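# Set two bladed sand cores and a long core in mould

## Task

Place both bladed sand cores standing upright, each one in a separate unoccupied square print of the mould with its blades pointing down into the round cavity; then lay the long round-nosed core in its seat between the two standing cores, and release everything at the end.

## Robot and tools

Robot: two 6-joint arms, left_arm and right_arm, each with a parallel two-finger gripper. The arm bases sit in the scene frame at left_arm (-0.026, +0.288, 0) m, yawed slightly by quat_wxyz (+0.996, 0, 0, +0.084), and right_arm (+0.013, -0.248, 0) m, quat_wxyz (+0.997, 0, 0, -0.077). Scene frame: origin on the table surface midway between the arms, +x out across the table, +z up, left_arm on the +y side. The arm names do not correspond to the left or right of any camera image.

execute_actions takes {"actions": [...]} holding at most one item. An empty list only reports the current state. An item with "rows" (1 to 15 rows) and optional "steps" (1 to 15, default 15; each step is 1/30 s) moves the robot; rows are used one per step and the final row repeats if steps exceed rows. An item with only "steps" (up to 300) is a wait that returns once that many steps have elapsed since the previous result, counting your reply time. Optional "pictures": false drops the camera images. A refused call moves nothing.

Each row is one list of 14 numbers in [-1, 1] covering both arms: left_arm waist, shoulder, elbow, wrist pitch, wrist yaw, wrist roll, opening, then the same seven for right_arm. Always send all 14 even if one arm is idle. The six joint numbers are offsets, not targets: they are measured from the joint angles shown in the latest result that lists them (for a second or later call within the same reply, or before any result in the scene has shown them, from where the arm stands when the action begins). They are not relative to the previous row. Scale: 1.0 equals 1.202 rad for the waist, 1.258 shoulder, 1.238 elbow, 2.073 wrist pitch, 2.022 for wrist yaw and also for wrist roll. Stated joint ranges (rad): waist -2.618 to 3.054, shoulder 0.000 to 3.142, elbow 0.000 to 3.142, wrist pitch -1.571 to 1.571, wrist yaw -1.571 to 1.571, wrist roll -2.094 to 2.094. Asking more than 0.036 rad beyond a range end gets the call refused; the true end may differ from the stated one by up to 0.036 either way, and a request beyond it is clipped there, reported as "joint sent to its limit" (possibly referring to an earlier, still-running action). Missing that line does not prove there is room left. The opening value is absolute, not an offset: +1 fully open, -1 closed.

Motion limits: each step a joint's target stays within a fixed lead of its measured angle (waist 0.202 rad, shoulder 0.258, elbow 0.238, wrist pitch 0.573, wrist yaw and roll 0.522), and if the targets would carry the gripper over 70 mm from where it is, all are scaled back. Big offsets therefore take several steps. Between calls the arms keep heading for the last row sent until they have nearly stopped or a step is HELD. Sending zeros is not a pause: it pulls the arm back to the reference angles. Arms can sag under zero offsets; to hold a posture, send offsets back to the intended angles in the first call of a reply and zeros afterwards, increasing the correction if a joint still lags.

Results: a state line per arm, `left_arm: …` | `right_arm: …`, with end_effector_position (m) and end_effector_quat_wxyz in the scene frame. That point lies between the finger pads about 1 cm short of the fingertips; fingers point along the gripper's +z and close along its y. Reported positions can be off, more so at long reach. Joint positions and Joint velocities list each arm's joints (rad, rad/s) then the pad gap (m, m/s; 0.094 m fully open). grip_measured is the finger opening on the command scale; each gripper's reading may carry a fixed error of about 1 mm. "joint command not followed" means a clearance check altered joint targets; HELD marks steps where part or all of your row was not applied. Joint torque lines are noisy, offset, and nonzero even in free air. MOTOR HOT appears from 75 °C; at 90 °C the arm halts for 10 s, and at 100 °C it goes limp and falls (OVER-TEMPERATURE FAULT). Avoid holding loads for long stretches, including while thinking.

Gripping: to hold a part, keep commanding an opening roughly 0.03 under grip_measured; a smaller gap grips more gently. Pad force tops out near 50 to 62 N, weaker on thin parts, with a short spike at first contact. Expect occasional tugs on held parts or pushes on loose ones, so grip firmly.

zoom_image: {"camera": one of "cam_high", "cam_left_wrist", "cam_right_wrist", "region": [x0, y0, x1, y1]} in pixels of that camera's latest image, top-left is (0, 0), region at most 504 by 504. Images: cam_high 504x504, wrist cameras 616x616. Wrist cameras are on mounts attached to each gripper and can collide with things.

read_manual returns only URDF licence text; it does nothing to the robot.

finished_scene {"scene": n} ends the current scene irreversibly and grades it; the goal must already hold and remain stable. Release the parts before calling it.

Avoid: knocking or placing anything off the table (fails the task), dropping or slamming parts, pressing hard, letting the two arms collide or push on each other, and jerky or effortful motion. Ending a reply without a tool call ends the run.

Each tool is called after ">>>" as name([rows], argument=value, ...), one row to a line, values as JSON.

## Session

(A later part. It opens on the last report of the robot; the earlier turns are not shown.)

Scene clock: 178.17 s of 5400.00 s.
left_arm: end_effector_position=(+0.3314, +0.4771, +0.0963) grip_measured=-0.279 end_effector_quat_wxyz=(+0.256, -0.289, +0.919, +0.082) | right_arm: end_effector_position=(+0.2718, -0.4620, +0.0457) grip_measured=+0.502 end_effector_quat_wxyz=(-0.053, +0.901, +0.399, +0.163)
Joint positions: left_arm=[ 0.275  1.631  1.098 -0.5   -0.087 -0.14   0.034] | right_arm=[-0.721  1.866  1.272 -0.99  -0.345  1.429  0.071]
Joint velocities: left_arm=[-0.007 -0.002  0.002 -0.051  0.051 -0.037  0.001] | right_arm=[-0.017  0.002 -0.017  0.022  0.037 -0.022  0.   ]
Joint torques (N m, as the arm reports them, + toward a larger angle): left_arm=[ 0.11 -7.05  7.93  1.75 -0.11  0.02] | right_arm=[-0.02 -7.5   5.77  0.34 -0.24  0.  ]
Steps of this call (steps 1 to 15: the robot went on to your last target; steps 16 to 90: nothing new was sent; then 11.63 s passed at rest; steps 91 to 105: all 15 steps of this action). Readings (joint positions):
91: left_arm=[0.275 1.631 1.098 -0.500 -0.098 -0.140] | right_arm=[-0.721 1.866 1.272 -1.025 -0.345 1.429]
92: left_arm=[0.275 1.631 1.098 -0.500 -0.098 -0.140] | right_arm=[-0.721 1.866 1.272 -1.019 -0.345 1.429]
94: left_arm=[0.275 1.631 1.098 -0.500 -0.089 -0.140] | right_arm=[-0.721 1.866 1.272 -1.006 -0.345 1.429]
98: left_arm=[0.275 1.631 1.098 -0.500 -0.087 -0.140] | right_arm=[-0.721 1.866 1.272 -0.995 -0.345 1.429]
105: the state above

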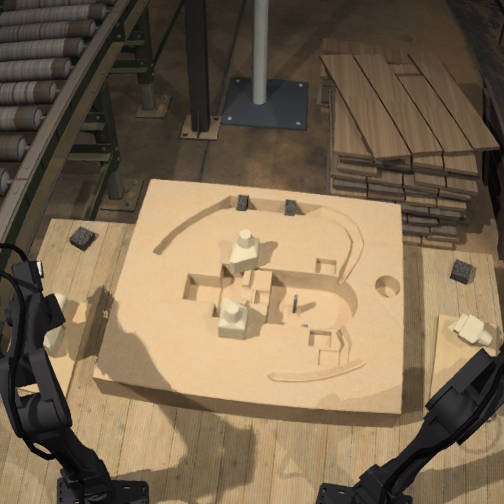

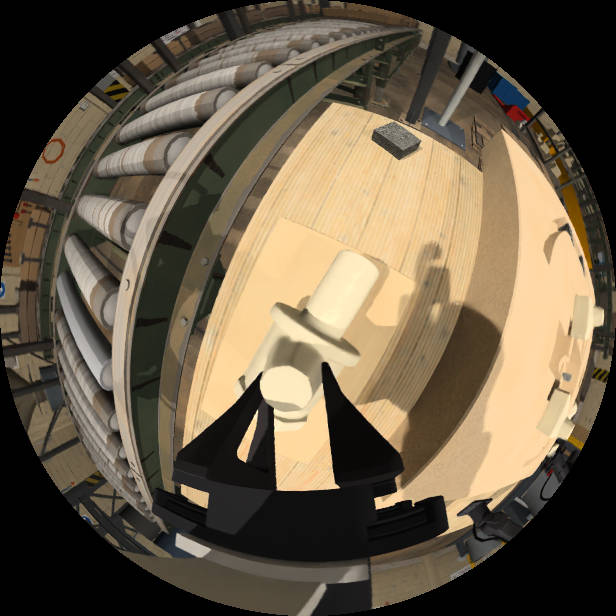

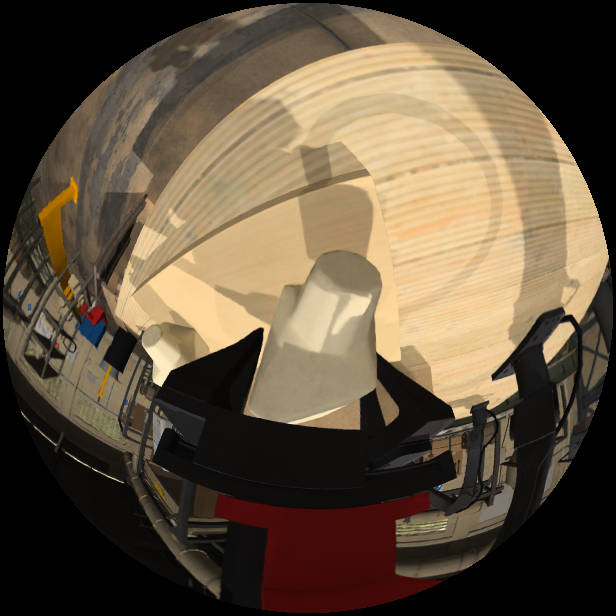

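>>> execute_actions([
  {"rows":[[0,0,0.01,0,0,0,-0.35,0,0,0,0,0,0,0.45],[0,0,0.01,0,0,0,-0.35,0,0,0,0,0,0,0.4],[0,0,0.01,0,0,0,-0.35,0,0,0,0,0,0,0.35],[0,0,0.01,0,0,0,-0.35,0,0,0,0,0,0,0.3],[0,0,0.01,0,0,0,-0.35,0,0,0,0,0,0,0.25],[0,0,0.01,0,0,0,-0.35,0,0,0,0,0,0,0.2],[0,0,0.01,0,0,0,-0.35,0,0,0,0,0,0,0.15],[0,0,0.01,0,0,0,-0.35,0,0,0,0,0,0,0.1],[0,0,0.01,0,0,0,-0.35,0,0,0,0,0,0,0.05]]},
])

Scene clock: 183.87 s of 5400.00 s.
left_arm: end_effector_position=(+0.3314, +0.4771, +0.0963) grip_measured=-0.279 end_effector_quat_wxyz=(+0.256, -0.289, +0.919, +0.082) | right_arm: end_effector_position=(+0.2717, -0.4619, +0.0457) grip_measured=+0.172 end_effector_quat_wxyz=(-0.053, +0.901, +0.399, +0.163)
Joint positions: left_arm=[ 0.275  1.631  1.098 -0.5   -0.087 -0.14   0.034] | right_arm=[-0.721  1.866  1.272 -0.99  -0.345  1.429  0.055]
Joint velocities: left_arm=[-0.002  0.002  0.017  0.007  0.037  0.051  0.001] | right_arm=[-0.007  0.012  0.007 -0.066 -0.022  0.007 -0.   ]
Joint torques (N m, as the arm reports them, + toward a larger angle): left_arm=[ 0.03 -6.94  7.94  1.73 -0.03  0.  ] | right_arm=[-0.06 -7.5   5.83  0.28 -0.22 -0.01]
Steps of this call (steps 1 to 15: the robot went on to your last target; steps 16 to 90: nothing new was sent; then 2.20 s passed at rest; steps 91 to 105: all 15 steps of this action). Readings (joint positions):
91: left_arm=[0.275 1.631 1.098 -0.500 -0.087 -0.140] | right_arm=[-0.721 1.866 1.272 -0.988 -0.345 1.429]
92: left_arm=[0.275 1.631 1.098 -0.500 -0.087 -0.140] | right_arm=[-0.721 1.866 1.272 -0.988 -0.345 1.429]
94: left_arm=[0.275 1.631 1.098 -0.500 -0.087 -0.140] | right_arm=[-0.721 1.866 1.272 -0.988 -0.345 1.429]
98: left_arm=[0.275 1.631 1.098 -0.500 -0.087 -0.140] | right_arm=[-0.721 1.866 1.272 -0.990 -0.345 1.429]
105: the state above

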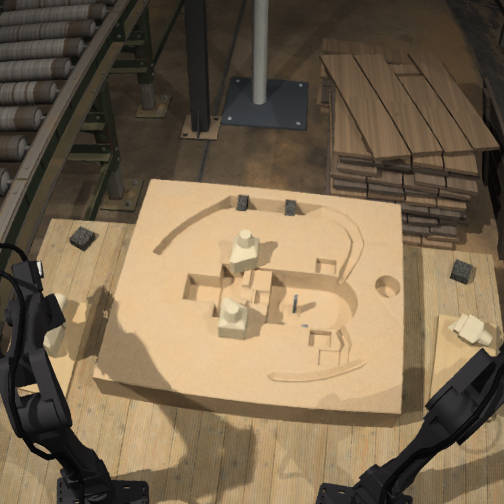

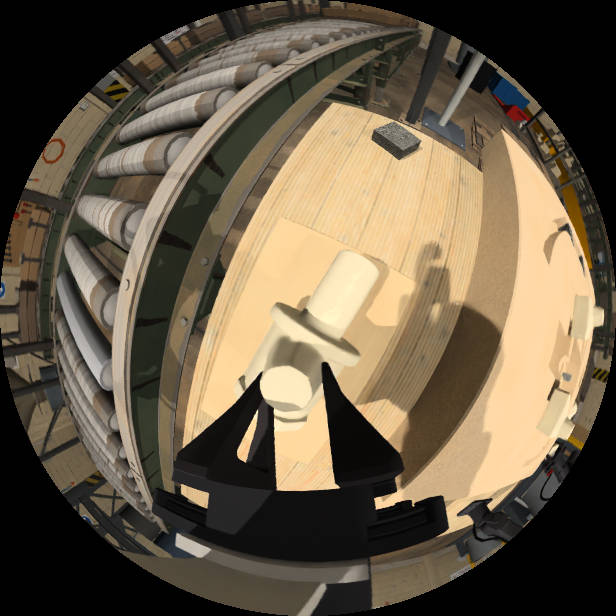

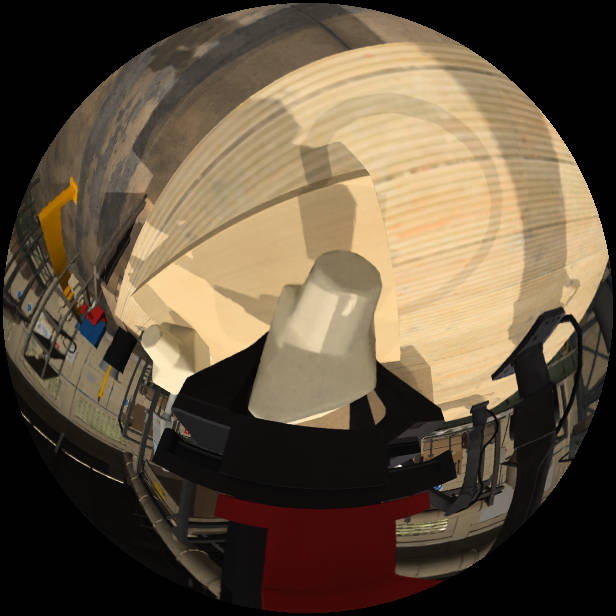

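>>> execute_actions([
  {"rows":[[0,-0.01,0.03,-0.01,0,0,-0.35,0,-0.02,0.02,-0.01,0,0,0.1],[0,-0.02,0.05,-0.025,0,0,-0.35,0,-0.035,0.03,-0.02,0,0,0.1],[0,-0.025,0.08,-0.045,0,0,-0.35,0,-0.05,0.045,-0.035,0,0,0.1],[0,-0.03,0.11,-0.065,0,0,-0.35,0,-0.07,0.06,-0.05,0,0,0.1],[0,-0.035,0.14,-0.085,0,0,-0.35,0,-0.09,0.075,-0.065,0,0,0.1],[0,-0.04,0.17,-0.105,0,0,-0.35,0,-0.11,0.09,-0.08,0,0,0.1],[0,-0.045,0.2,-0.125,0,0,-0.35,0,-0.13,0.105,-0.095,0,0,0.1],[0,-0.05,0.23,-0.145,0,0,-0.35,0,-0.15,0.12,-0.11,0,0,0.1],[0,-0.055,0.26,-0.165,0,0,-0.35,0,-0.17,0.135,-0.125,0,0,0.1],[0,-0.06,0.29,-0.185,0,0,-0.35,0,-0.19,0.15,-0.14,0,0,0.1],[0,-0.065,0.32,-0.21,0,0,-0.35,0,-0.21,0.165,-0.155,0,0,0.1],[0,-0.07,0.35,-0.23,0,0,-0.35,0,-0.23,0.18,-0.17,0,0,0.1],[0,-0.08,0.38,-0.25,0,0,-0.35,0,-0.25,0.19,-0.18,0,0,0.1],[0,-0.085,0.41,-0.27,0,0,-0.35,0,-0.27,0.2,-0.19,0,0,0.1],[0,-0.09,0.43,-0.29,0,0,-0.35,0,-0.28,0.21,-0.2,0,0,0.1]]},
], pictures=false)

>>> execute_actions([
  {"steps":15},
])

Scene clock: 198.33 s of 5400.00 s.
left_arm: end_effector_position=(+0.3234, +0.4724, +0.2013) grip_measured=-0.279 end_effector_quat_wxyz=(+0.238, -0.289, +0.924, +0.077) | right_arm: end_effector_position=(+0.2627, -0.4545, +0.1854) grip_measured=+0.172 end_effector_quat_wxyz=(+0.050, +0.890, +0.414, +0.185)
Joint positions: left_arm=[ 0.275  1.596  1.501 -0.976 -0.083 -0.14   0.034] | right_arm=[-0.721  1.577  1.483 -1.277 -0.332  1.429  0.055]
Joint velocities: left_arm=[ 0.027 -0.266  1.057 -1.062  0.007  0.051  0.   ] | right_arm=[-0.007 -0.813  0.486 -0.74  -0.022  0.022  0.   ]
Joint torques (N m, as the arm reports them, + toward a larger angle): left_arm=[  0.01 -11.48  11.57   2.24  -0.08  -0.03] | right_arm=[ 0.   -6.61  7.53  0.5  -0.38  0.01]
Steps of this call (steps 1 to 15: the robot went on to your last target; steps 16 to 90: nothing new was sent; then 10.97 s passed at rest; steps 91 to 105: all 15 steps of this action). Readings (joint positions):
91: left_arm=[0.275 1.631 1.098 -0.500 -0.087 -0.140] | right_arm=[-0.721 1.866 1.272 -0.991 -0.345 1.429]
92: left_arm=[0.275 1.631 1.102 -0.506 -0.087 -0.140] | right_arm=[-0.721 1.866 1.273 -0.992 -0.344 1.429]
94: left_arm=[0.275 1.631 1.128 -0.559 -0.085 -0.140] | right_arm=[-0.721 1.861 1.281 -1.014 -0.340 1.429]
98: left_arm=[0.275 1.631 1.243 -0.735 -0.083 -0.140] | right_arm=[-0.721 1.793 1.333 -1.105 -0.332 1.429]
105: the state above

Scene clock: 198.83 s of 5400.00 s.
left_arm: end_effector_position=(+0.2951, +0.4589, +0.2335) grip_measured=-0.279 end_effector_quat_wxyz=(+0.220, -0.289, +0.929, +0.074) | right_arm: end_effector_position=(+0.2445, -0.4326, +0.2063) grip_measured=+0.172 end_effector_quat_wxyz=(+0.033, +0.893, +0.412, +0.181)
Joint positions: left_arm=[ 0.275  1.54   1.593 -1.162 -0.083 -0.14   0.034] | right_arm=[-0.721  1.518  1.516 -1.404 -0.332  1.429  0.055]
Joint velocities: left_arm=[ 0.002 -0.017 -0.012 -0.081  0.051 -0.037  0.   ] | right_arm=[ 0.002  0.017  0.002 -0.095  0.022  0.022 -0.   ]
Joint torques (N m, as the arm reports them, + toward a larger angle): left_arm=[ 0.05 -7.65  9.78  2.39 -0.06  0.  ] | right_arm=[-0.03 -5.12  7.23  0.64 -0.37  0.  ]
Steps of this call (steps 1 to 15: the robot went on to your last target). Readings (joint positions):
1: left_arm=[0.275 1.585 1.533 -1.007 -0.083 -0.140] | right_arm=[-0.721 1.552 1.497 -1.300 -0.332 1.429]
2: left_arm=[0.275 1.572 1.557 -1.031 -0.083 -0.140] | right_arm=[-0.721 1.533 1.508 -1.321 -0.332 1.429]
4: left_arm=[0.275 1.547 1.584 -1.064 -0.083 -0.140] | right_arm=[-0.721 1.513 1.516 -1.353 -0.332 1.429]
8: left_arm=[0.275 1.534 1.593 -1.111 -0.083 -0.140] | right_arm=[-0.721 1.518 1.516 -1.392 -0.332 1.429]
15: the state above

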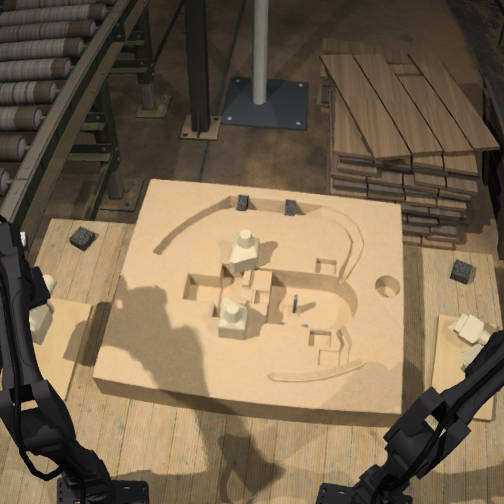

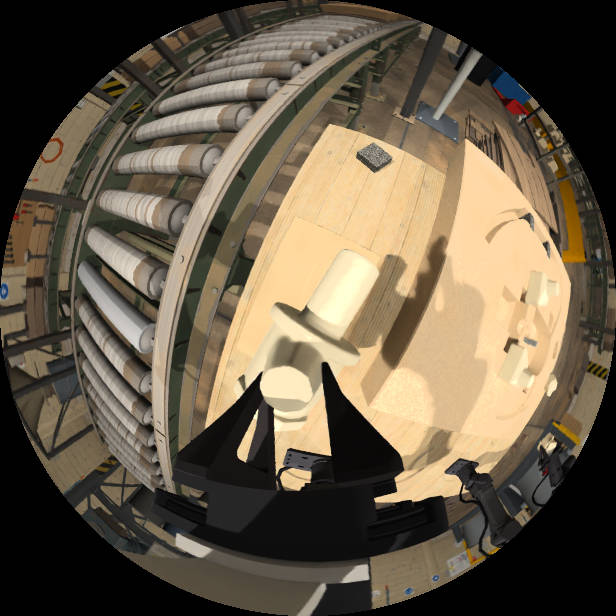

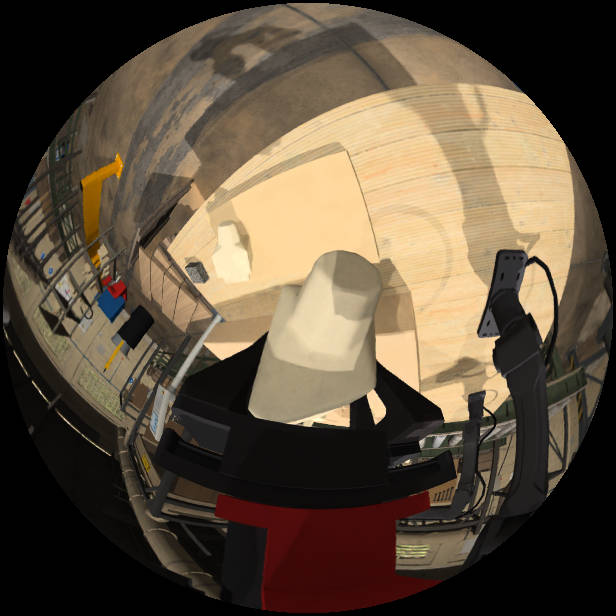

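>>> execute_actions([
  {"rows":[[-0.01,0,0.06,0.02,0,0.02,-0.35,0,-0.03,0,0.04,0,-0.05,0.1],[-0.02,0.01,0.1,0.02,0.01,0.04,-0.35,0,-0.06,0,0.08,0.01,-0.1,0.1],[-0.04,0.03,0.14,0.01,0.02,0.06,-0.35,0,-0.09,-0.02,0.12,0.02,-0.15,0.1],[-0.07,0.05,0.18,0,0.04,0.09,-0.35,0,-0.12,-0.05,0.16,0.04,-0.2,0.1],[-0.1,0.07,0.22,0,0.05,0.11,-0.35,0.02,-0.15,-0.08,0.2,0.05,-0.25,0.1],[-0.14,0.09,0.26,-0.01,0.07,0.14,-0.35,0.05,-0.18,-0.11,0.24,0.06,-0.3,0.1],[-0.18,0.12,0.3,-0.02,0.08,0.16,-0.35,0.08,-0.21,-0.14,0.28,0.08,-0.35,0.1],[-0.22,0.15,0.34,-0.03,0.1,0.19,-0.35,0.11,-0.24,-0.18,0.32,0.09,-0.4,0.1],[-0.26,0.18,0.38,-0.04,0.11,0.21,-0.35,0.14,-0.27,-0.22,0.36,0.1,-0.45,0.1],[-0.31,0.21,0.42,-0.04,0.13,0.24,-0.35,0.17,-0.3,-0.26,0.4,0.12,-0.5,0.1],[-0.36,0.24,0.45,-0.04,0.14,0.26,-0.35,0.21,-0.33,-0.3,0.43,0.13,-0.55,0.1],[-0.41,0.27,0.48,-0.04,0.16,0.29,-0.35,0.25,-0.36,-0.34,0.46,0.14,-0.6,0.1],[-0.46,0.29,0.5,-0.04,0.18,0.31,-0.35,0.29,-0.38,-0.38,0.5,0.15,-0.65,0.1],[-0.5,0.31,0.5,-0.04,0.19,0.34,-0.35,0.32,-0.4,-0.42,0.53,0.16,-0.69,0.1],[-0.537,0.33,0.5,-0.04,0.2,0.355,-0.35,0.35,-0.41,-0.45,0.55,0.164,-0.707,0.1]]},
], pictures=false)

>>> execute_actions([
  {"steps":25},
])

Scene clock: 221.87 s of 5400.00 s.
left_arm: end_effector_position=(+0.4246, +0.2868, +0.2615) grip_measured=-0.279 end_effector_quat_wxyz=(+0.257, +0.137, +0.957, -0.007) | right_arm: end_effector_position=(+0.3175, -0.4060, +0.2638) grip_measured=+0.173 end_effector_quat_wxyz=(+0.470, +0.357, +0.807, -0.006)
Joint positions: left_arm=[-0.135  1.885  2.086 -1.26   0.101  0.292  0.034] | right_arm=[-0.369  1.059  1.034 -0.57  -0.079  0.35   0.055]
Joint velocities: left_arm=[-1.145  0.818  0.564  0.081  0.681  1.165 -0.001] | right_arm=[ 1.199 -0.74  -1.311  1.824  0.359 -2.278 -0.001]
Joint torques (N m, as the arm reports them, + toward a larger angle): left_arm=[ -1.68 -10.01   9.31   1.71   0.38  -0.01] | right_arm=[-0.35 -2.92  7.39  2.13  0.11 -0.03]
Steps of this call (steps 1 to 15: the robot went on to your last target; steps 16 to 90: nothing new was sent; then 19.53 s passed at rest; steps 91 to 105: all 15 steps of this action). Readings (joint positions):
91: left_arm=[0.275 1.542 1.595 -1.166 -0.082 -0.135] | right_arm=[-0.721 1.518 1.516 -1.402 -0.332 1.416]
92: left_arm=[0.274 1.549 1.609 -1.176 -0.081 -0.123] | right_arm=[-0.721 1.514 1.513 -1.386 -0.328 1.385]
94: left_arm=[0.258 1.585 1.672 -1.214 -0.078 -0.079] | right_arm=[-0.721 1.480 1.482 -1.303 -0.308 1.284]
98: left_arm=[0.149 1.678 1.839 -1.248 -0.047 0.042] | right_arm=[-0.666 1.330 1.353 -1.057 -0.217 0.985]
105: the state above

Scene clock: 222.70 s of 5400.00 s.
left_arm: end_effector_position=(+0.4173, +0.1470, +0.2346) grip_measured=-0.279 end_effector_quat_wxyz=(+0.230, +0.394, +0.885, -0.097) | right_arm: end_effector_position=(+0.3363, -0.4031, +0.2753) grip_measured=+0.173 end_effector_quat_wxyz=(+0.521, +0.192, +0.823, -0.115)
Joint positions: left_arm=[-0.373  2.004  2.155 -1.298  0.281  0.572  0.034] | right_arm=[-0.3    1.032  0.938 -0.351 -0.007  0.009  0.055]
Joint velocities: left_arm=[-0.007  0.002 -0.022  0.022 -0.007  0.051 -0.   ] | right_arm=[ 0.002 -0.032 -0.027  0.037 -0.007 -0.037 -0.001]
Joint torques (N m, as the arm reports them, + toward a larger angle): left_arm=[  0.18 -13.81  10.98   2.17   0.56   0.05] | right_arm=[-0.01 -4.04  8.67  2.74  0.07 -0.1 ]
Steps of this call (steps 1 to 25: the robot went on to your last target). Readings (joint positions):
1: left_arm=[-0.177 1.912 2.102 -1.258 0.123 0.328] | right_arm=[-0.334 1.040 0.997 -0.521 -0.071 0.281]
2: left_arm=[-0.220 1.936 2.111 -1.257 0.142 0.361] | right_arm=[-0.312 1.032 0.973 -0.489 -0.067 0.225]
4: left_arm=[-0.302 1.979 2.126 -1.260 0.185 0.428] | right_arm=[-0.300 1.032 0.947 -0.447 -0.056 0.146]
8: left_arm=[-0.403 2.014 2.132 -1.274 0.283 0.514] | right_arm=[-0.300 1.032 0.938 -0.399 -0.026 0.064]
25: the state above

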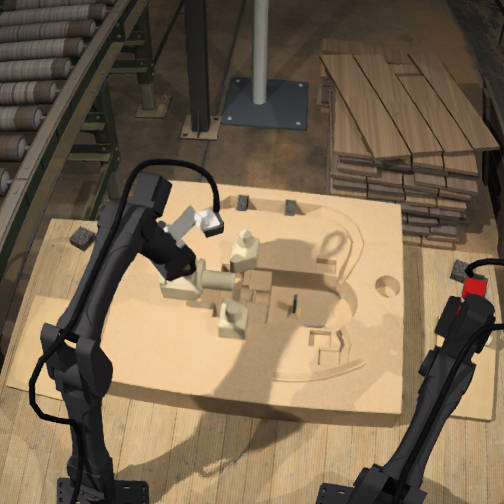

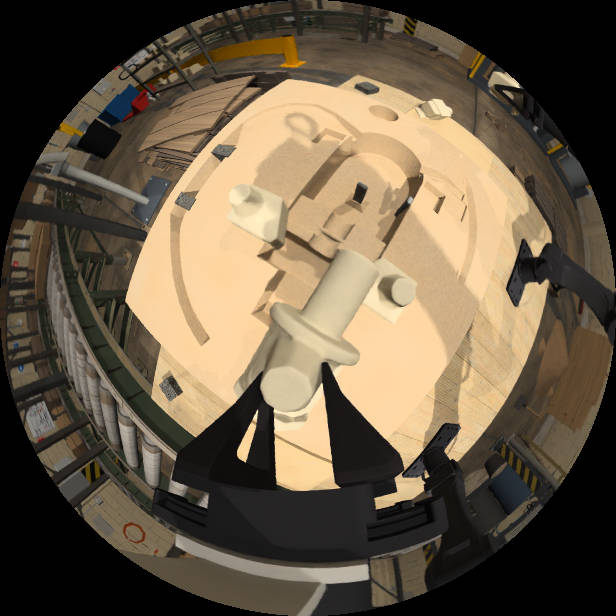

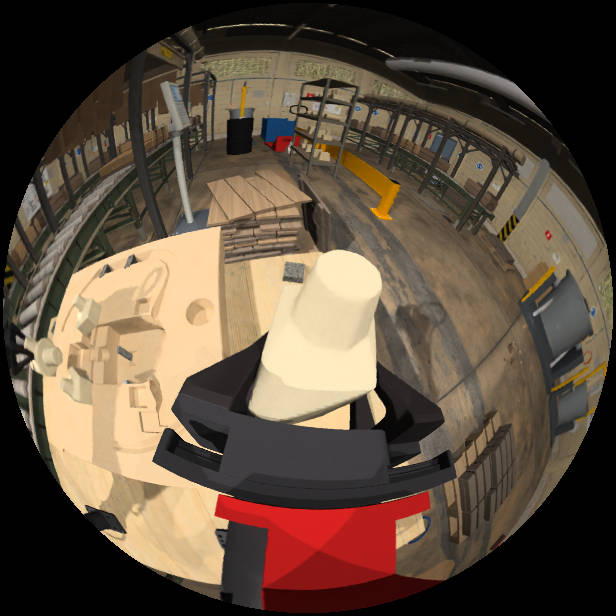

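>>> zoom_image(camera="cam_high", region=[140, 220, 300, 350])

>>> zoom_image(camera="cam_left_wrist", region=[200, 160, 460, 420])

Region (140, 220, 300, 350) of cam_high's 504x504 image, scaled by 3.150, with more detail than that image has; it fills the top 410 rows of this view, and the rest is white.

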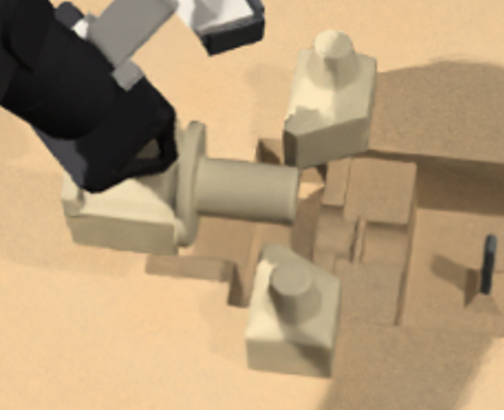

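Region (200, 160, 460, 420) of cam_left_wrist's 616x616 image, scaled by 1.938, with more detail than that image has.

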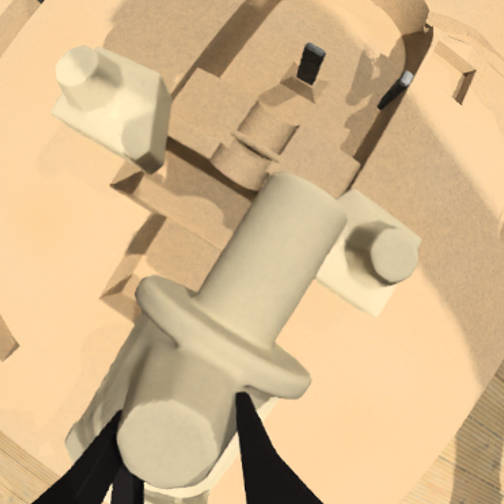

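>>> execute_actions([
  {"rows":[[0,-0.03,0.055,0.03,0.02,0,-0.35,0,-0.02,0.015,0.04,0,0,0.1],[0,-0.02,0.07,0.035,0.02,0,-0.35,0,-0.02,0.015,0.04,0,0,0.1],[0,-0.005,0.085,0.04,0.02,-0.01,-0.35,0,-0.02,0.015,0.04,0,0,0.1],[-0.01,0.01,0.1,0.05,0.025,-0.01,-0.35,0,-0.02,0.015,0.04,0,0,0.1],[-0.015,0.025,0.11,0.055,0.025,-0.02,-0.35,0,-0.02,0.015,0.04,0,0,0.1],[-0.02,0.04,0.12,0.06,0.028,-0.024,-0.35,0,-0.02,0.015,0.04,0,0,0.1],[-0.025,0.055,0.13,0.065,0.028,-0.024,-0.35,0,-0.02,0.015,0.04,0,0,0.1],[-0.03,0.07,0.14,0.07,0.028,-0.024,-0.35,0,-0.02,0.015,0.04,0,0,0.1],[-0.035,0.08,0.149,0.07,0.028,-0.024,-0.35,0,-0.02,0.015,0.04,0,0,0.1],[-0.04,0.09,0.149,0.07,0.028,-0.024,-0.35,0,-0.02,0.015,0.04,0,0,0.1],[-0.045,0.1,0.149,0.07,0.028,-0.024,-0.35,0,-0.02,0.015,0.04,0,0,0.1]]},
], pictures=false)

>>> execute_actions([
  {"steps":15},
])

>>> zoom_image(camera="cam_high", region=[140, 220, 300, 350])

>>> zoom_image(camera="cam_left_wrist", region=[200, 160, 460, 420])

Scene clock: 242.63 s of 5400.00 s.
left_arm: end_effector_position=(+0.4582, +0.1138, +0.2109) grip_measured=-0.282 end_effector_quat_wxyz=(+0.247, +0.398, +0.877, -0.105) | right_arm: end_effector_position=(+0.3363, -0.4032, +0.2753) grip_measured=+0.173 end_effector_quat_wxyz=(+0.521, +0.192, +0.823, -0.116)
Joint positions: left_arm=[-0.419  2.167  2.288 -1.224  0.286  0.533  0.034] | right_arm=[-0.3    1.032  0.938 -0.351 -0.007  0.007  0.055]
Joint velocities: left_arm=[-0.115  0.266 -0.002  0.022  0.051 -0.007  0.   ] | right_arm=[-0.002 -0.007 -0.002 -0.037 -0.022 -0.007 -0.001]
Joint torques (N m, as the arm reports them, + toward a larger angle): left_arm=[ -0.02 -15.32  10.81   2.5    0.62  -0.06] | right_arm=[ 0.   -3.77  8.57  2.71  0.    0.01]
Steps of this call (steps 1 to 30: the robot went on to your last target; steps 31 to 90: nothing new was sent; then 16.43 s passed at rest; steps 91 to 105: all 15 steps of this action). Readings (joint positions):
91: left_arm=[-0.378 2.004 2.155 -1.301 0.284 0.574] | right_arm=[-0.300 1.032 0.938 -0.351 -0.007 0.007]
92: left_arm=[-0.378 2.005 2.160 -1.303 0.284 0.574] | right_arm=[-0.300 1.032 0.938 -0.351 -0.007 0.007]
94: left_arm=[-0.378 2.018 2.187 -1.307 0.284 0.568] | right_arm=[-0.300 1.032 0.938 -0.351 -0.007 0.007]
98: left_arm=[-0.383 2.070 2.257 -1.277 0.284 0.546] | right_arm=[-0.300 1.032 0.938 -0.351 -0.007 0.007]
105: the state above

Scene clock: 243.13 s of 5400.00 s.
left_arm: end_effector_position=(+0.4575, +0.1105, +0.2042) grip_measured=-0.282 end_effector_quat_wxyz=(+0.239, +0.399, +0.879, -0.109) | right_arm: end_effector_position=(+0.3363, -0.4032, +0.2753) grip_measured=+0.173 end_effector_quat_wxyz=(+0.521, +0.192, +0.823, -0.116)
Joint positions: left_arm=[-0.425  2.18   2.288 -1.227  0.289  0.529  0.034] | right_arm=[-0.3    1.032  0.938 -0.351 -0.007  0.007  0.055]
Joint velocities: left_arm=[-0.002 -0.002 -0.002 -0.037  0.037  0.022 -0.001] | right_arm=[ 0.007 -0.002 -0.012  0.007  0.022  0.022  0.   ]
Joint torques (N m, as the arm reports them, + toward a larger angle): left_arm=[ -0.21 -15.37  10.81   2.45   0.62  -0.07] | right_arm=[-0.04 -3.71  8.59  2.71 -0.01  0.02]
Steps of this call (steps 1 to 15: the robot went on to your last target). Readings (joint positions):
1: left_arm=[-0.422 2.174 2.288 -1.225 0.287 0.532] | right_arm=[-0.300 1.032 0.938 -0.351 -0.007 0.007]
2: left_arm=[-0.424 2.179 2.288 -1.227 0.287 0.531] | right_arm=[-0.300 1.032 0.938 -0.351 -0.007 0.007]
4: left_arm=[-0.425 2.181 2.288 -1.228 0.288 0.530] | right_arm=[-0.300 1.032 0.938 -0.351 -0.007 0.007]
8: left_arm=[-0.425 2.180 2.288 -1.227 0.288 0.530] | right_arm=[-0.300 1.032 0.938 -0.351 -0.007 0.007]
15: the state above

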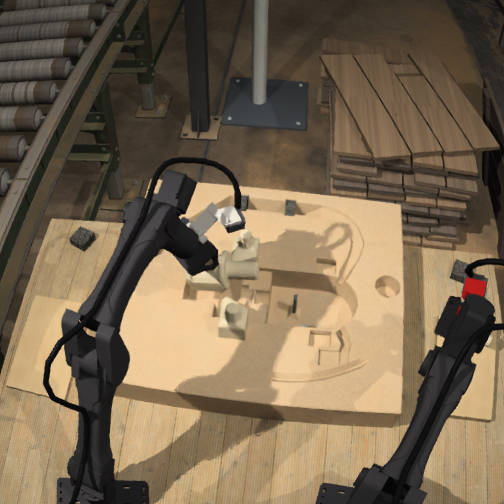

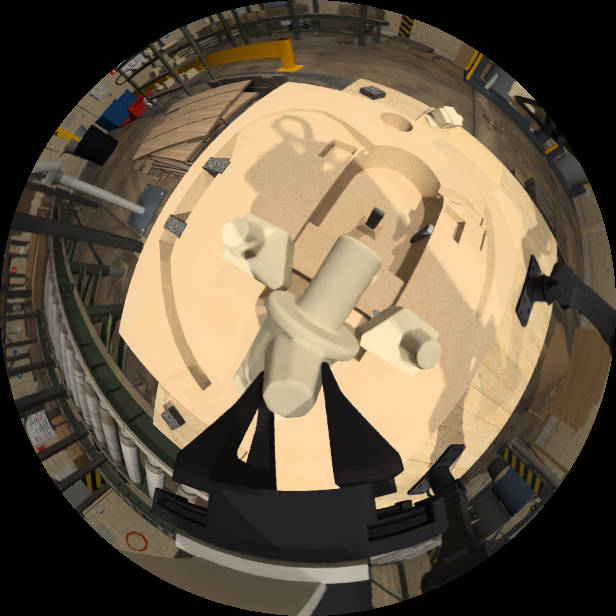

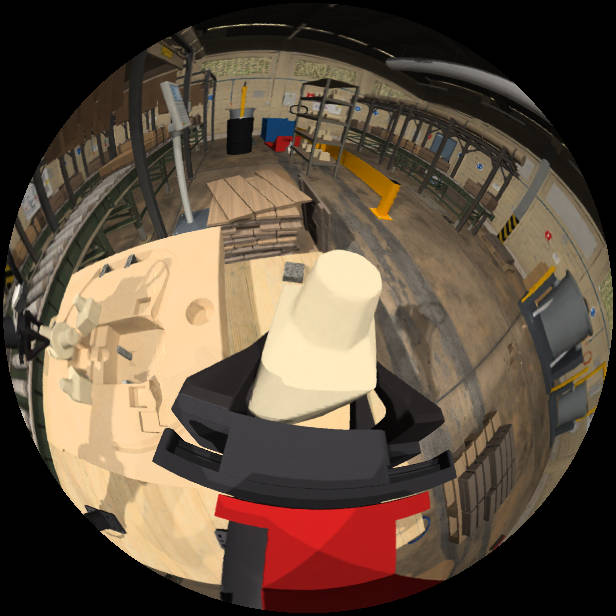

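Region (140, 220, 300, 350) of cam_high's 504x504 image, scaled by 3.150, with more detail than that image has; it fills the top 410 rows of this view, and the rest is white.

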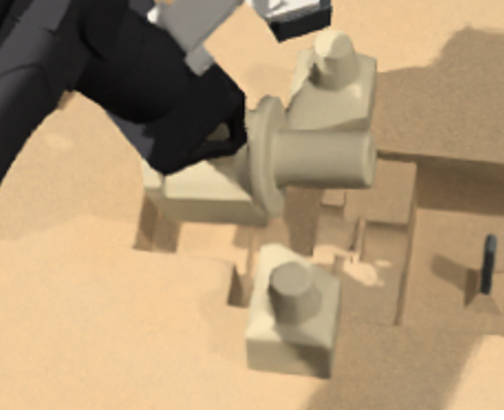

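Region (200, 160, 460, 420) of cam_left_wrist's 616x616 image, scaled by 1.938, with more detail than that image has.

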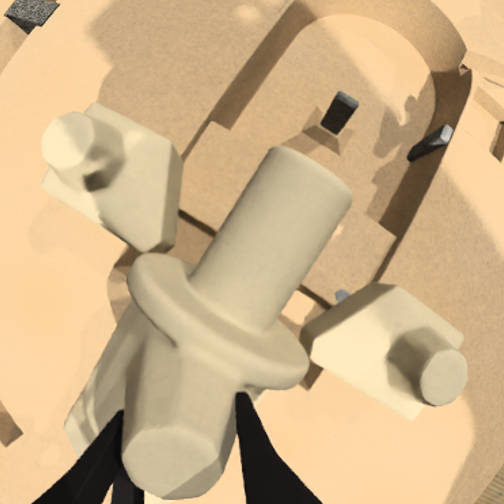

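>>> execute_actions([
  {"rows":[[0.01,-0.05,0.035,0.034,0.024,0,-0.35,0,-0.02,0.015,0.04,0,0,0.1],[0.018,-0.055,0.02,0.038,0.024,0,-0.35,0,-0.02,0.015,0.04,0,0,0.1],[0.018,-0.06,0.005,0.043,0.024,0,-0.35,0,-0.02,0.015,0.04,0,0,0.1],[0.018,-0.064,-0.01,0.048,0.024,0,-0.35,0,-0.02,0.015,0.04,0,0,0.1],[0.018,-0.068,-0.025,0.053,0.024,0,-0.35,0,-0.02,0.015,0.04,0,0,0.1],[0.018,-0.072,-0.04,0.058,0.024,0,-0.35,0,-0.02,0.015,0.04,0,0,0.1],[0.018,-0.076,-0.055,0.063,0.024,0,-0.35,0,-0.02,0.015,0.04,0,0,0.1],[0.018,-0.08,-0.07,0.069,0.024,0,-0.35,0,-0.02,0.015,0.04,0,0,0.1],[0.018,-0.084,-0.085,0.075,0.024,0,-0.35,0,-0.02,0.015,0.04,0,0,0.1],[0.018,-0.088,-0.1,0.081,0.024,0,-0.35,0,-0.02,0.015,0.04,0,0,0.1],[0.018,-0.093,-0.117,0.087,0.024,0,-0.35,0,-0.02,0.015,0.04,0,0,0.1]]},
], pictures=false)

>>> execute_actions([
  {"steps":15},
])

>>> zoom_image(camera="cam_high", region=[140, 220, 300, 350])

>>> zoom_image(camera="cam_left_wrist", region=[200, 160, 460, 420])

Scene clock: 257.40 s of 5400.00 s.
left_arm: end_effector_position=(+0.4494, +0.1194, +0.1895) grip_measured=-0.282 end_effector_quat_wxyz=(+0.232, +0.392, +0.883, -0.108) | right_arm: end_effector_position=(+0.3363, -0.4032, +0.2753) grip_measured=+0.173 end_effector_quat_wxyz=(+0.521, +0.192, +0.823, -0.116)
Joint positions: left_arm=[-0.412  2.115  2.13  -1.15   0.289  0.529  0.034] | right_arm=[-0.3    1.032  0.938 -0.351 -0.007  0.007  0.055]
Joint velocities: left_arm=[ 0.002 -0.007 -0.149  0.051 -0.051  0.007 -0.001] | right_arm=[ 0.007 -0.017 -0.017 -0.007 -0.051 -0.037  0.   ]
Joint torques (N m, as the arm reports them, + toward a larger angle): left_arm=[  0.83 -15.05   8.35   2.7    0.6    0.01] | right_arm=[-0.05 -3.71  8.57  2.71 -0.01 -0.02]
Steps of this call (steps 1 to 15: the robot went on to your last target; steps 16 to 90: nothing new was sent; then 10.77 s passed at rest; steps 91 to 105: all 15 steps of this action). Readings (joint positions):
91: left_arm=[-0.425 2.180 2.288 -1.227 0.289 0.529] | right_arm=[-0.300 1.032 0.938 -0.351 -0.007 0.007]
92: left_arm=[-0.424 2.179 2.288 -1.227 0.289 0.529] | right_arm=[-0.300 1.032 0.938 -0.351 -0.007 0.007]
94: left_arm=[-0.422 2.173 2.282 -1.223 0.289 0.529] | right_arm=[-0.300 1.032 0.938 -0.351 -0.007 0.007]
98: left_arm=[-0.414 2.139 2.224 -1.192 0.289 0.529] | right_arm=[-0.300 1.032 0.938 -0.351 -0.007 0.007]
105: the state above

Scene clock: 257.90 s of 5400.00 s.
left_arm: end_effector_position=(+0.4528, +0.1185, +0.1898) grip_measured=-0.282 end_effector_quat_wxyz=(+0.239, +0.393, +0.882, -0.107) | right_arm: end_effector_position=(+0.3363, -0.4032, +0.2753) grip_measured=+0.173 end_effector_quat_wxyz=(+0.521, +0.192, +0.823, -0.116)
Joint positions: left_arm=[-0.412  2.115  2.125 -1.13   0.289  0.529  0.034] | right_arm=[-0.3    1.032  0.938 -0.351 -0.007  0.007  0.055]
Joint velocities: left_arm=[-0.012 -0.002  0.002  0.007 -0.007  0.037 -0.   ] | right_arm=[ 0.012  0.007 -0.012 -0.066 -0.066 -0.037 -0.001]
Joint torques (N m, as the arm reports them, + toward a larger angle): left_arm=[  0.93 -15.4    8.27   2.57   0.6   -0.01] | right_arm=[-0.01 -3.8   8.51  2.71 -0.01 -0.01]
Steps of this call (steps 1 to 15: the robot went on to your last target). Readings (joint positions):
1: left_arm=[-0.412 2.115 2.126 -1.149 0.289 0.529] | right_arm=[-0.300 1.032 0.938 -0.351 -0.007 0.007]
2: left_arm=[-0.412 2.115 2.125 -1.149 0.289 0.529] | right_arm=[-0.300 1.032 0.938 -0.351 -0.007 0.007]
4: left_arm=[-0.412 2.115 2.125 -1.146 0.289 0.529] | right_arm=[-0.300 1.032 0.938 -0.351 -0.007 0.007]
8: left_arm=[-0.412 2.115 2.125 -1.134 0.289 0.529] | right_arm=[-0.300 1.032 0.938 -0.351 -0.007 0.007]
15: the state above

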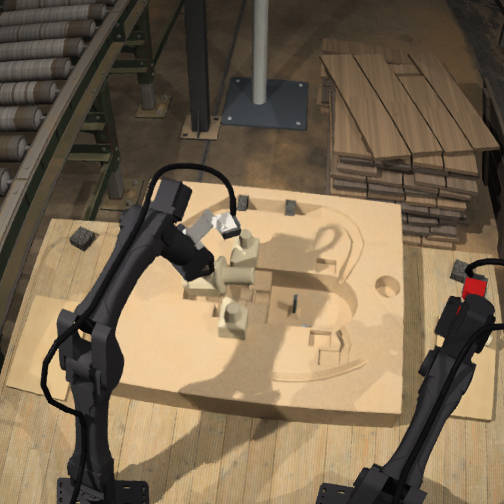

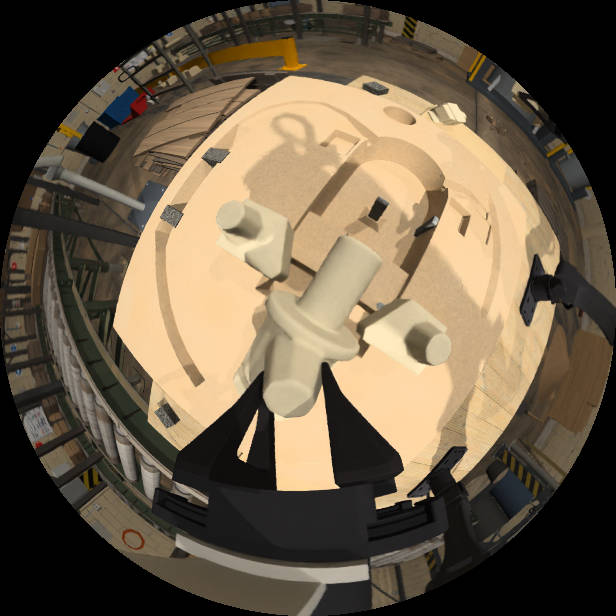

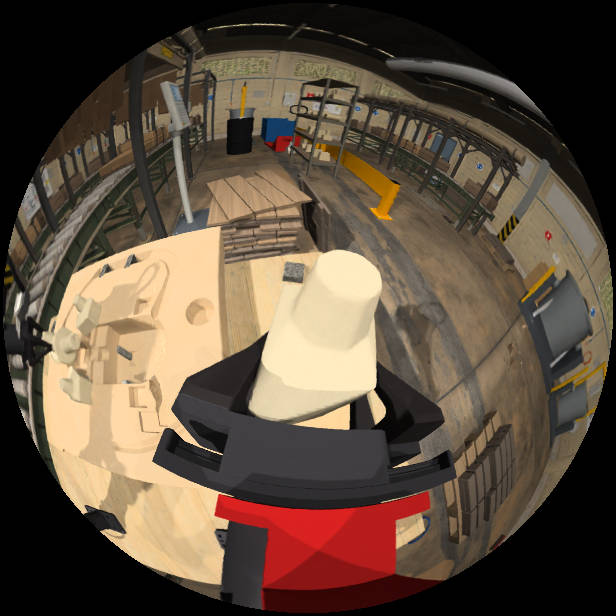

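Region (140, 220, 300, 350) of cam_high's 504x504 image, scaled by 3.150, with more detail than that image has; it fills the top 410 rows of this view, and the rest is white.

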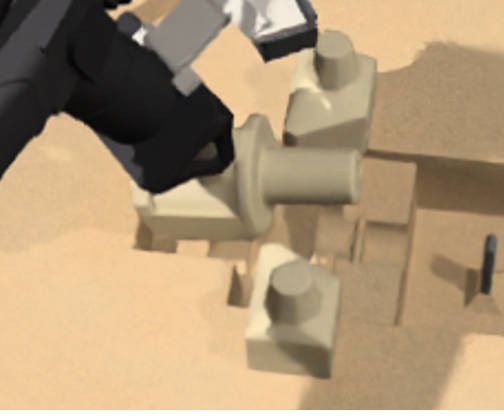

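Region (200, 160, 460, 420) of cam_left_wrist's 616x616 image, scaled by 1.938, with more detail than that image has.

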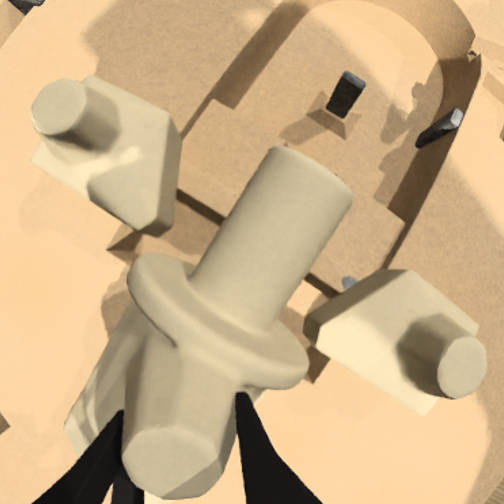

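>>> execute_actions([
  {"rows":[[-0.005,-0.04,0.045,0.02,0.01,0.012,-0.35,0,-0.02,0.015,0.04,0,0,0.1],[-0.01,-0.035,0.05,0.016,0.005,0.012,-0.35,0,-0.02,0.015,0.04,0,0,0.1],[-0.015,-0.03,0.055,0.012,0,0.012,-0.35,0,-0.02,0.015,0.04,0,0,0.1],[-0.017,-0.025,0.06,0.008,-0.005,0.012,-0.35,0,-0.02,0.015,0.04,0,0,0.1],[-0.017,-0.02,0.065,0.005,-0.01,0.012,-0.35,0,-0.02,0.015,0.04,0,0,0.1],[-0.017,-0.015,0.065,0.005,-0.01,0.012,-0.35,0,-0.02,0.015,0.04,0,0,0.1],[-0.017,-0.01,0.065,0.005,-0.01,0.012,-0.35,0,-0.02,0.015,0.04,0,0,0.1],[-0.017,-0.005,0.065,0.005,-0.01,0.012,-0.35,0,-0.02,0.015,0.04,0,0,0.1],[-0.017,0,0.065,0.005,-0.01,0.012,-0.35,0,-0.02,0.015,0.04,0,0,0.1],[-0.017,0.008,0.065,0.005,-0.01,0.012,-0.35,0,-0.02,0.015,0.04,0,0,0.1]]},
], pictures=false)

>>> execute_actions([
  {"steps":12},
])

>>> zoom_image(camera="cam_high", region=[140, 220, 300, 350])

>>> zoom_image(camera="cam_left_wrist", region=[200, 160, 460, 420])

Scene clock: 275.40 s of 5400.00 s.
left_arm: end_effector_position=(+0.4517, +0.1222, +0.1735) grip_measured=-0.282 end_effector_quat_wxyz=(+0.211, +0.401, +0.887, -0.088) | right_arm: end_effector_position=(+0.3363, -0.4032, +0.2753) grip_measured=+0.173 end_effector_quat_wxyz=(+0.521, +0.192, +0.823, -0.116)
Joint positions: left_arm=[-0.422  2.154  2.15  -1.17   0.241  0.548  0.034] | right_arm=[-0.3    1.032  0.938 -0.351 -0.007  0.007  0.055]
Joint velocities: left_arm=[-0.017  0.11  -0.012 -0.022 -0.051 -0.051 -0.001] | right_arm=[-0.002 -0.007  0.017  0.051  0.022 -0.037 -0.   ]
Joint torques (N m, as the arm reports them, + toward a larger angle): left_arm=[ -0.95 -14.25  11.23   2.1    0.47   0.02] | right_arm=[-0.03 -3.73  8.55  2.71 -0.03 -0.01]
Steps of this call (steps 1 to 15: the robot went on to your last target; steps 16 to 90: nothing new was sent; then 14.00 s passed at rest; steps 91 to 105: all 15 steps of this action). Readings (joint positions):
91: left_arm=[-0.412 2.115 2.125 -1.130 0.288 0.532] | right_arm=[-0.300 1.032 0.938 -0.351 -0.007 0.007]
92: left_arm=[-0.412 2.115 2.125 -1.133 0.284 0.535] | right_arm=[-0.300 1.032 0.938 -0.351 -0.007 0.007]
94: left_arm=[-0.414 2.115 2.128 -1.142 0.273 0.540] | right_arm=[-0.300 1.032 0.938 -0.351 -0.007 0.007]
98: left_arm=[-0.420 2.123 2.144 -1.166 0.249 0.546] | right_arm=[-0.300 1.032 0.938 -0.351 -0.007 0.007]
105: the state above

Scene clock: 275.80 s of 5400.00 s.
left_arm: end_effector_position=(+0.4523, +0.1228, +0.1703) grip_measured=-0.282 end_effector_quat_wxyz=(+0.208, +0.402, +0.888, -0.086) | right_arm: end_effector_position=(+0.3363, -0.4032, +0.2753) grip_measured=+0.173 end_effector_quat_wxyz=(+0.521, +0.192, +0.823, -0.116)
Joint positions: left_arm=[-0.422  2.16   2.15  -1.17   0.237  0.55   0.034] | right_arm=[-0.3    1.032  0.938 -0.351 -0.007  0.007  0.055]
Joint velocities: left_arm=[ 0.007 -0.002  0.007  0.007 -0.022  0.007 -0.001] | right_arm=[-0.007 -0.022  0.007 -0.066  0.022 -0.051  0.001]
Joint torques (N m, as the arm reports them, + toward a larger angle): left_arm=[ -0.98 -14.24  11.28   2.04   0.45   0.05] | right_arm=[-0.03 -3.68  8.58  2.71  0.    0.  ]
Steps of this call (steps 1 to 12: the robot went on to your last target). Readings (joint positions):
1: left_arm=[-0.422 2.158 2.150 -1.170 0.240 0.549] | right_arm=[-0.300 1.032 0.938 -0.351 -0.007 0.007]
2: left_arm=[-0.422 2.160 2.150 -1.170 0.238 0.549] | right_arm=[-0.300 1.032 0.938 -0.351 -0.007 0.007]
4: left_arm=[-0.422 2.160 2.150 -1.170 0.237 0.550] | right_arm=[-0.300 1.032 0.938 -0.351 -0.007 0.007]
8: left_arm=[-0.422 2.160 2.150 -1.170 0.237 0.550] | right_arm=[-0.300 1.032 0.938 -0.351 -0.007 0.007]
12: the state above

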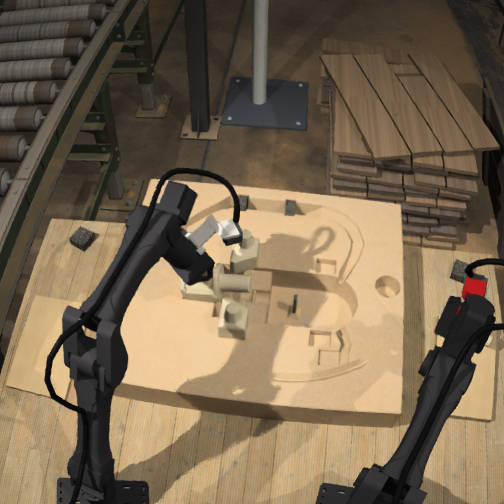

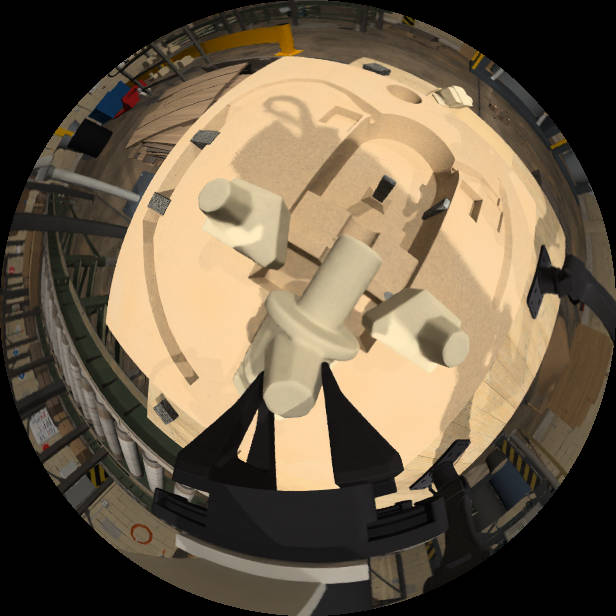

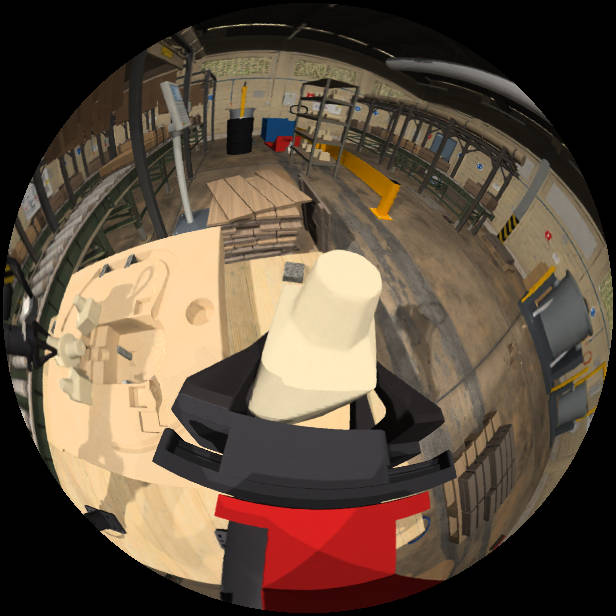

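Region (140, 220, 300, 350) of cam_high's 504x504 image, scaled by 3.150, with more detail than that image has; it fills the top 410 rows of this view, and the rest is white.

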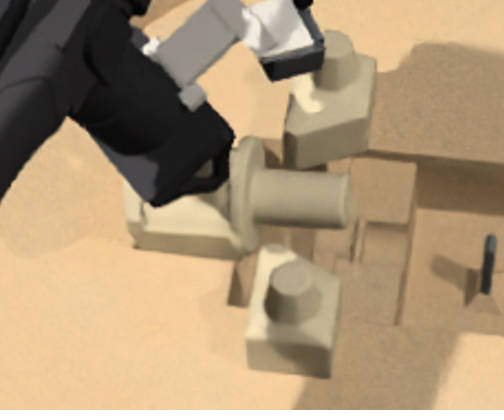

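Region (200, 160, 460, 420) of cam_left_wrist's 616x616 image, scaled by 1.938, with more detail than that image has.

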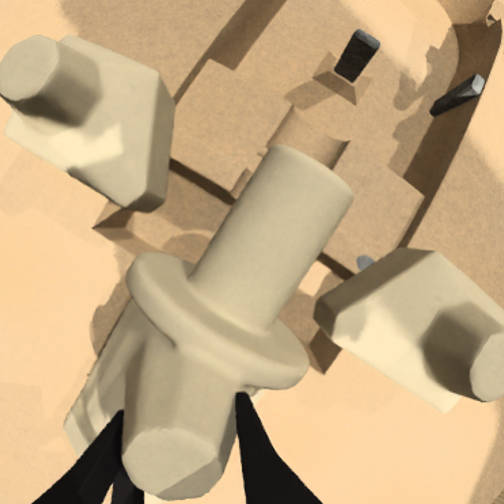

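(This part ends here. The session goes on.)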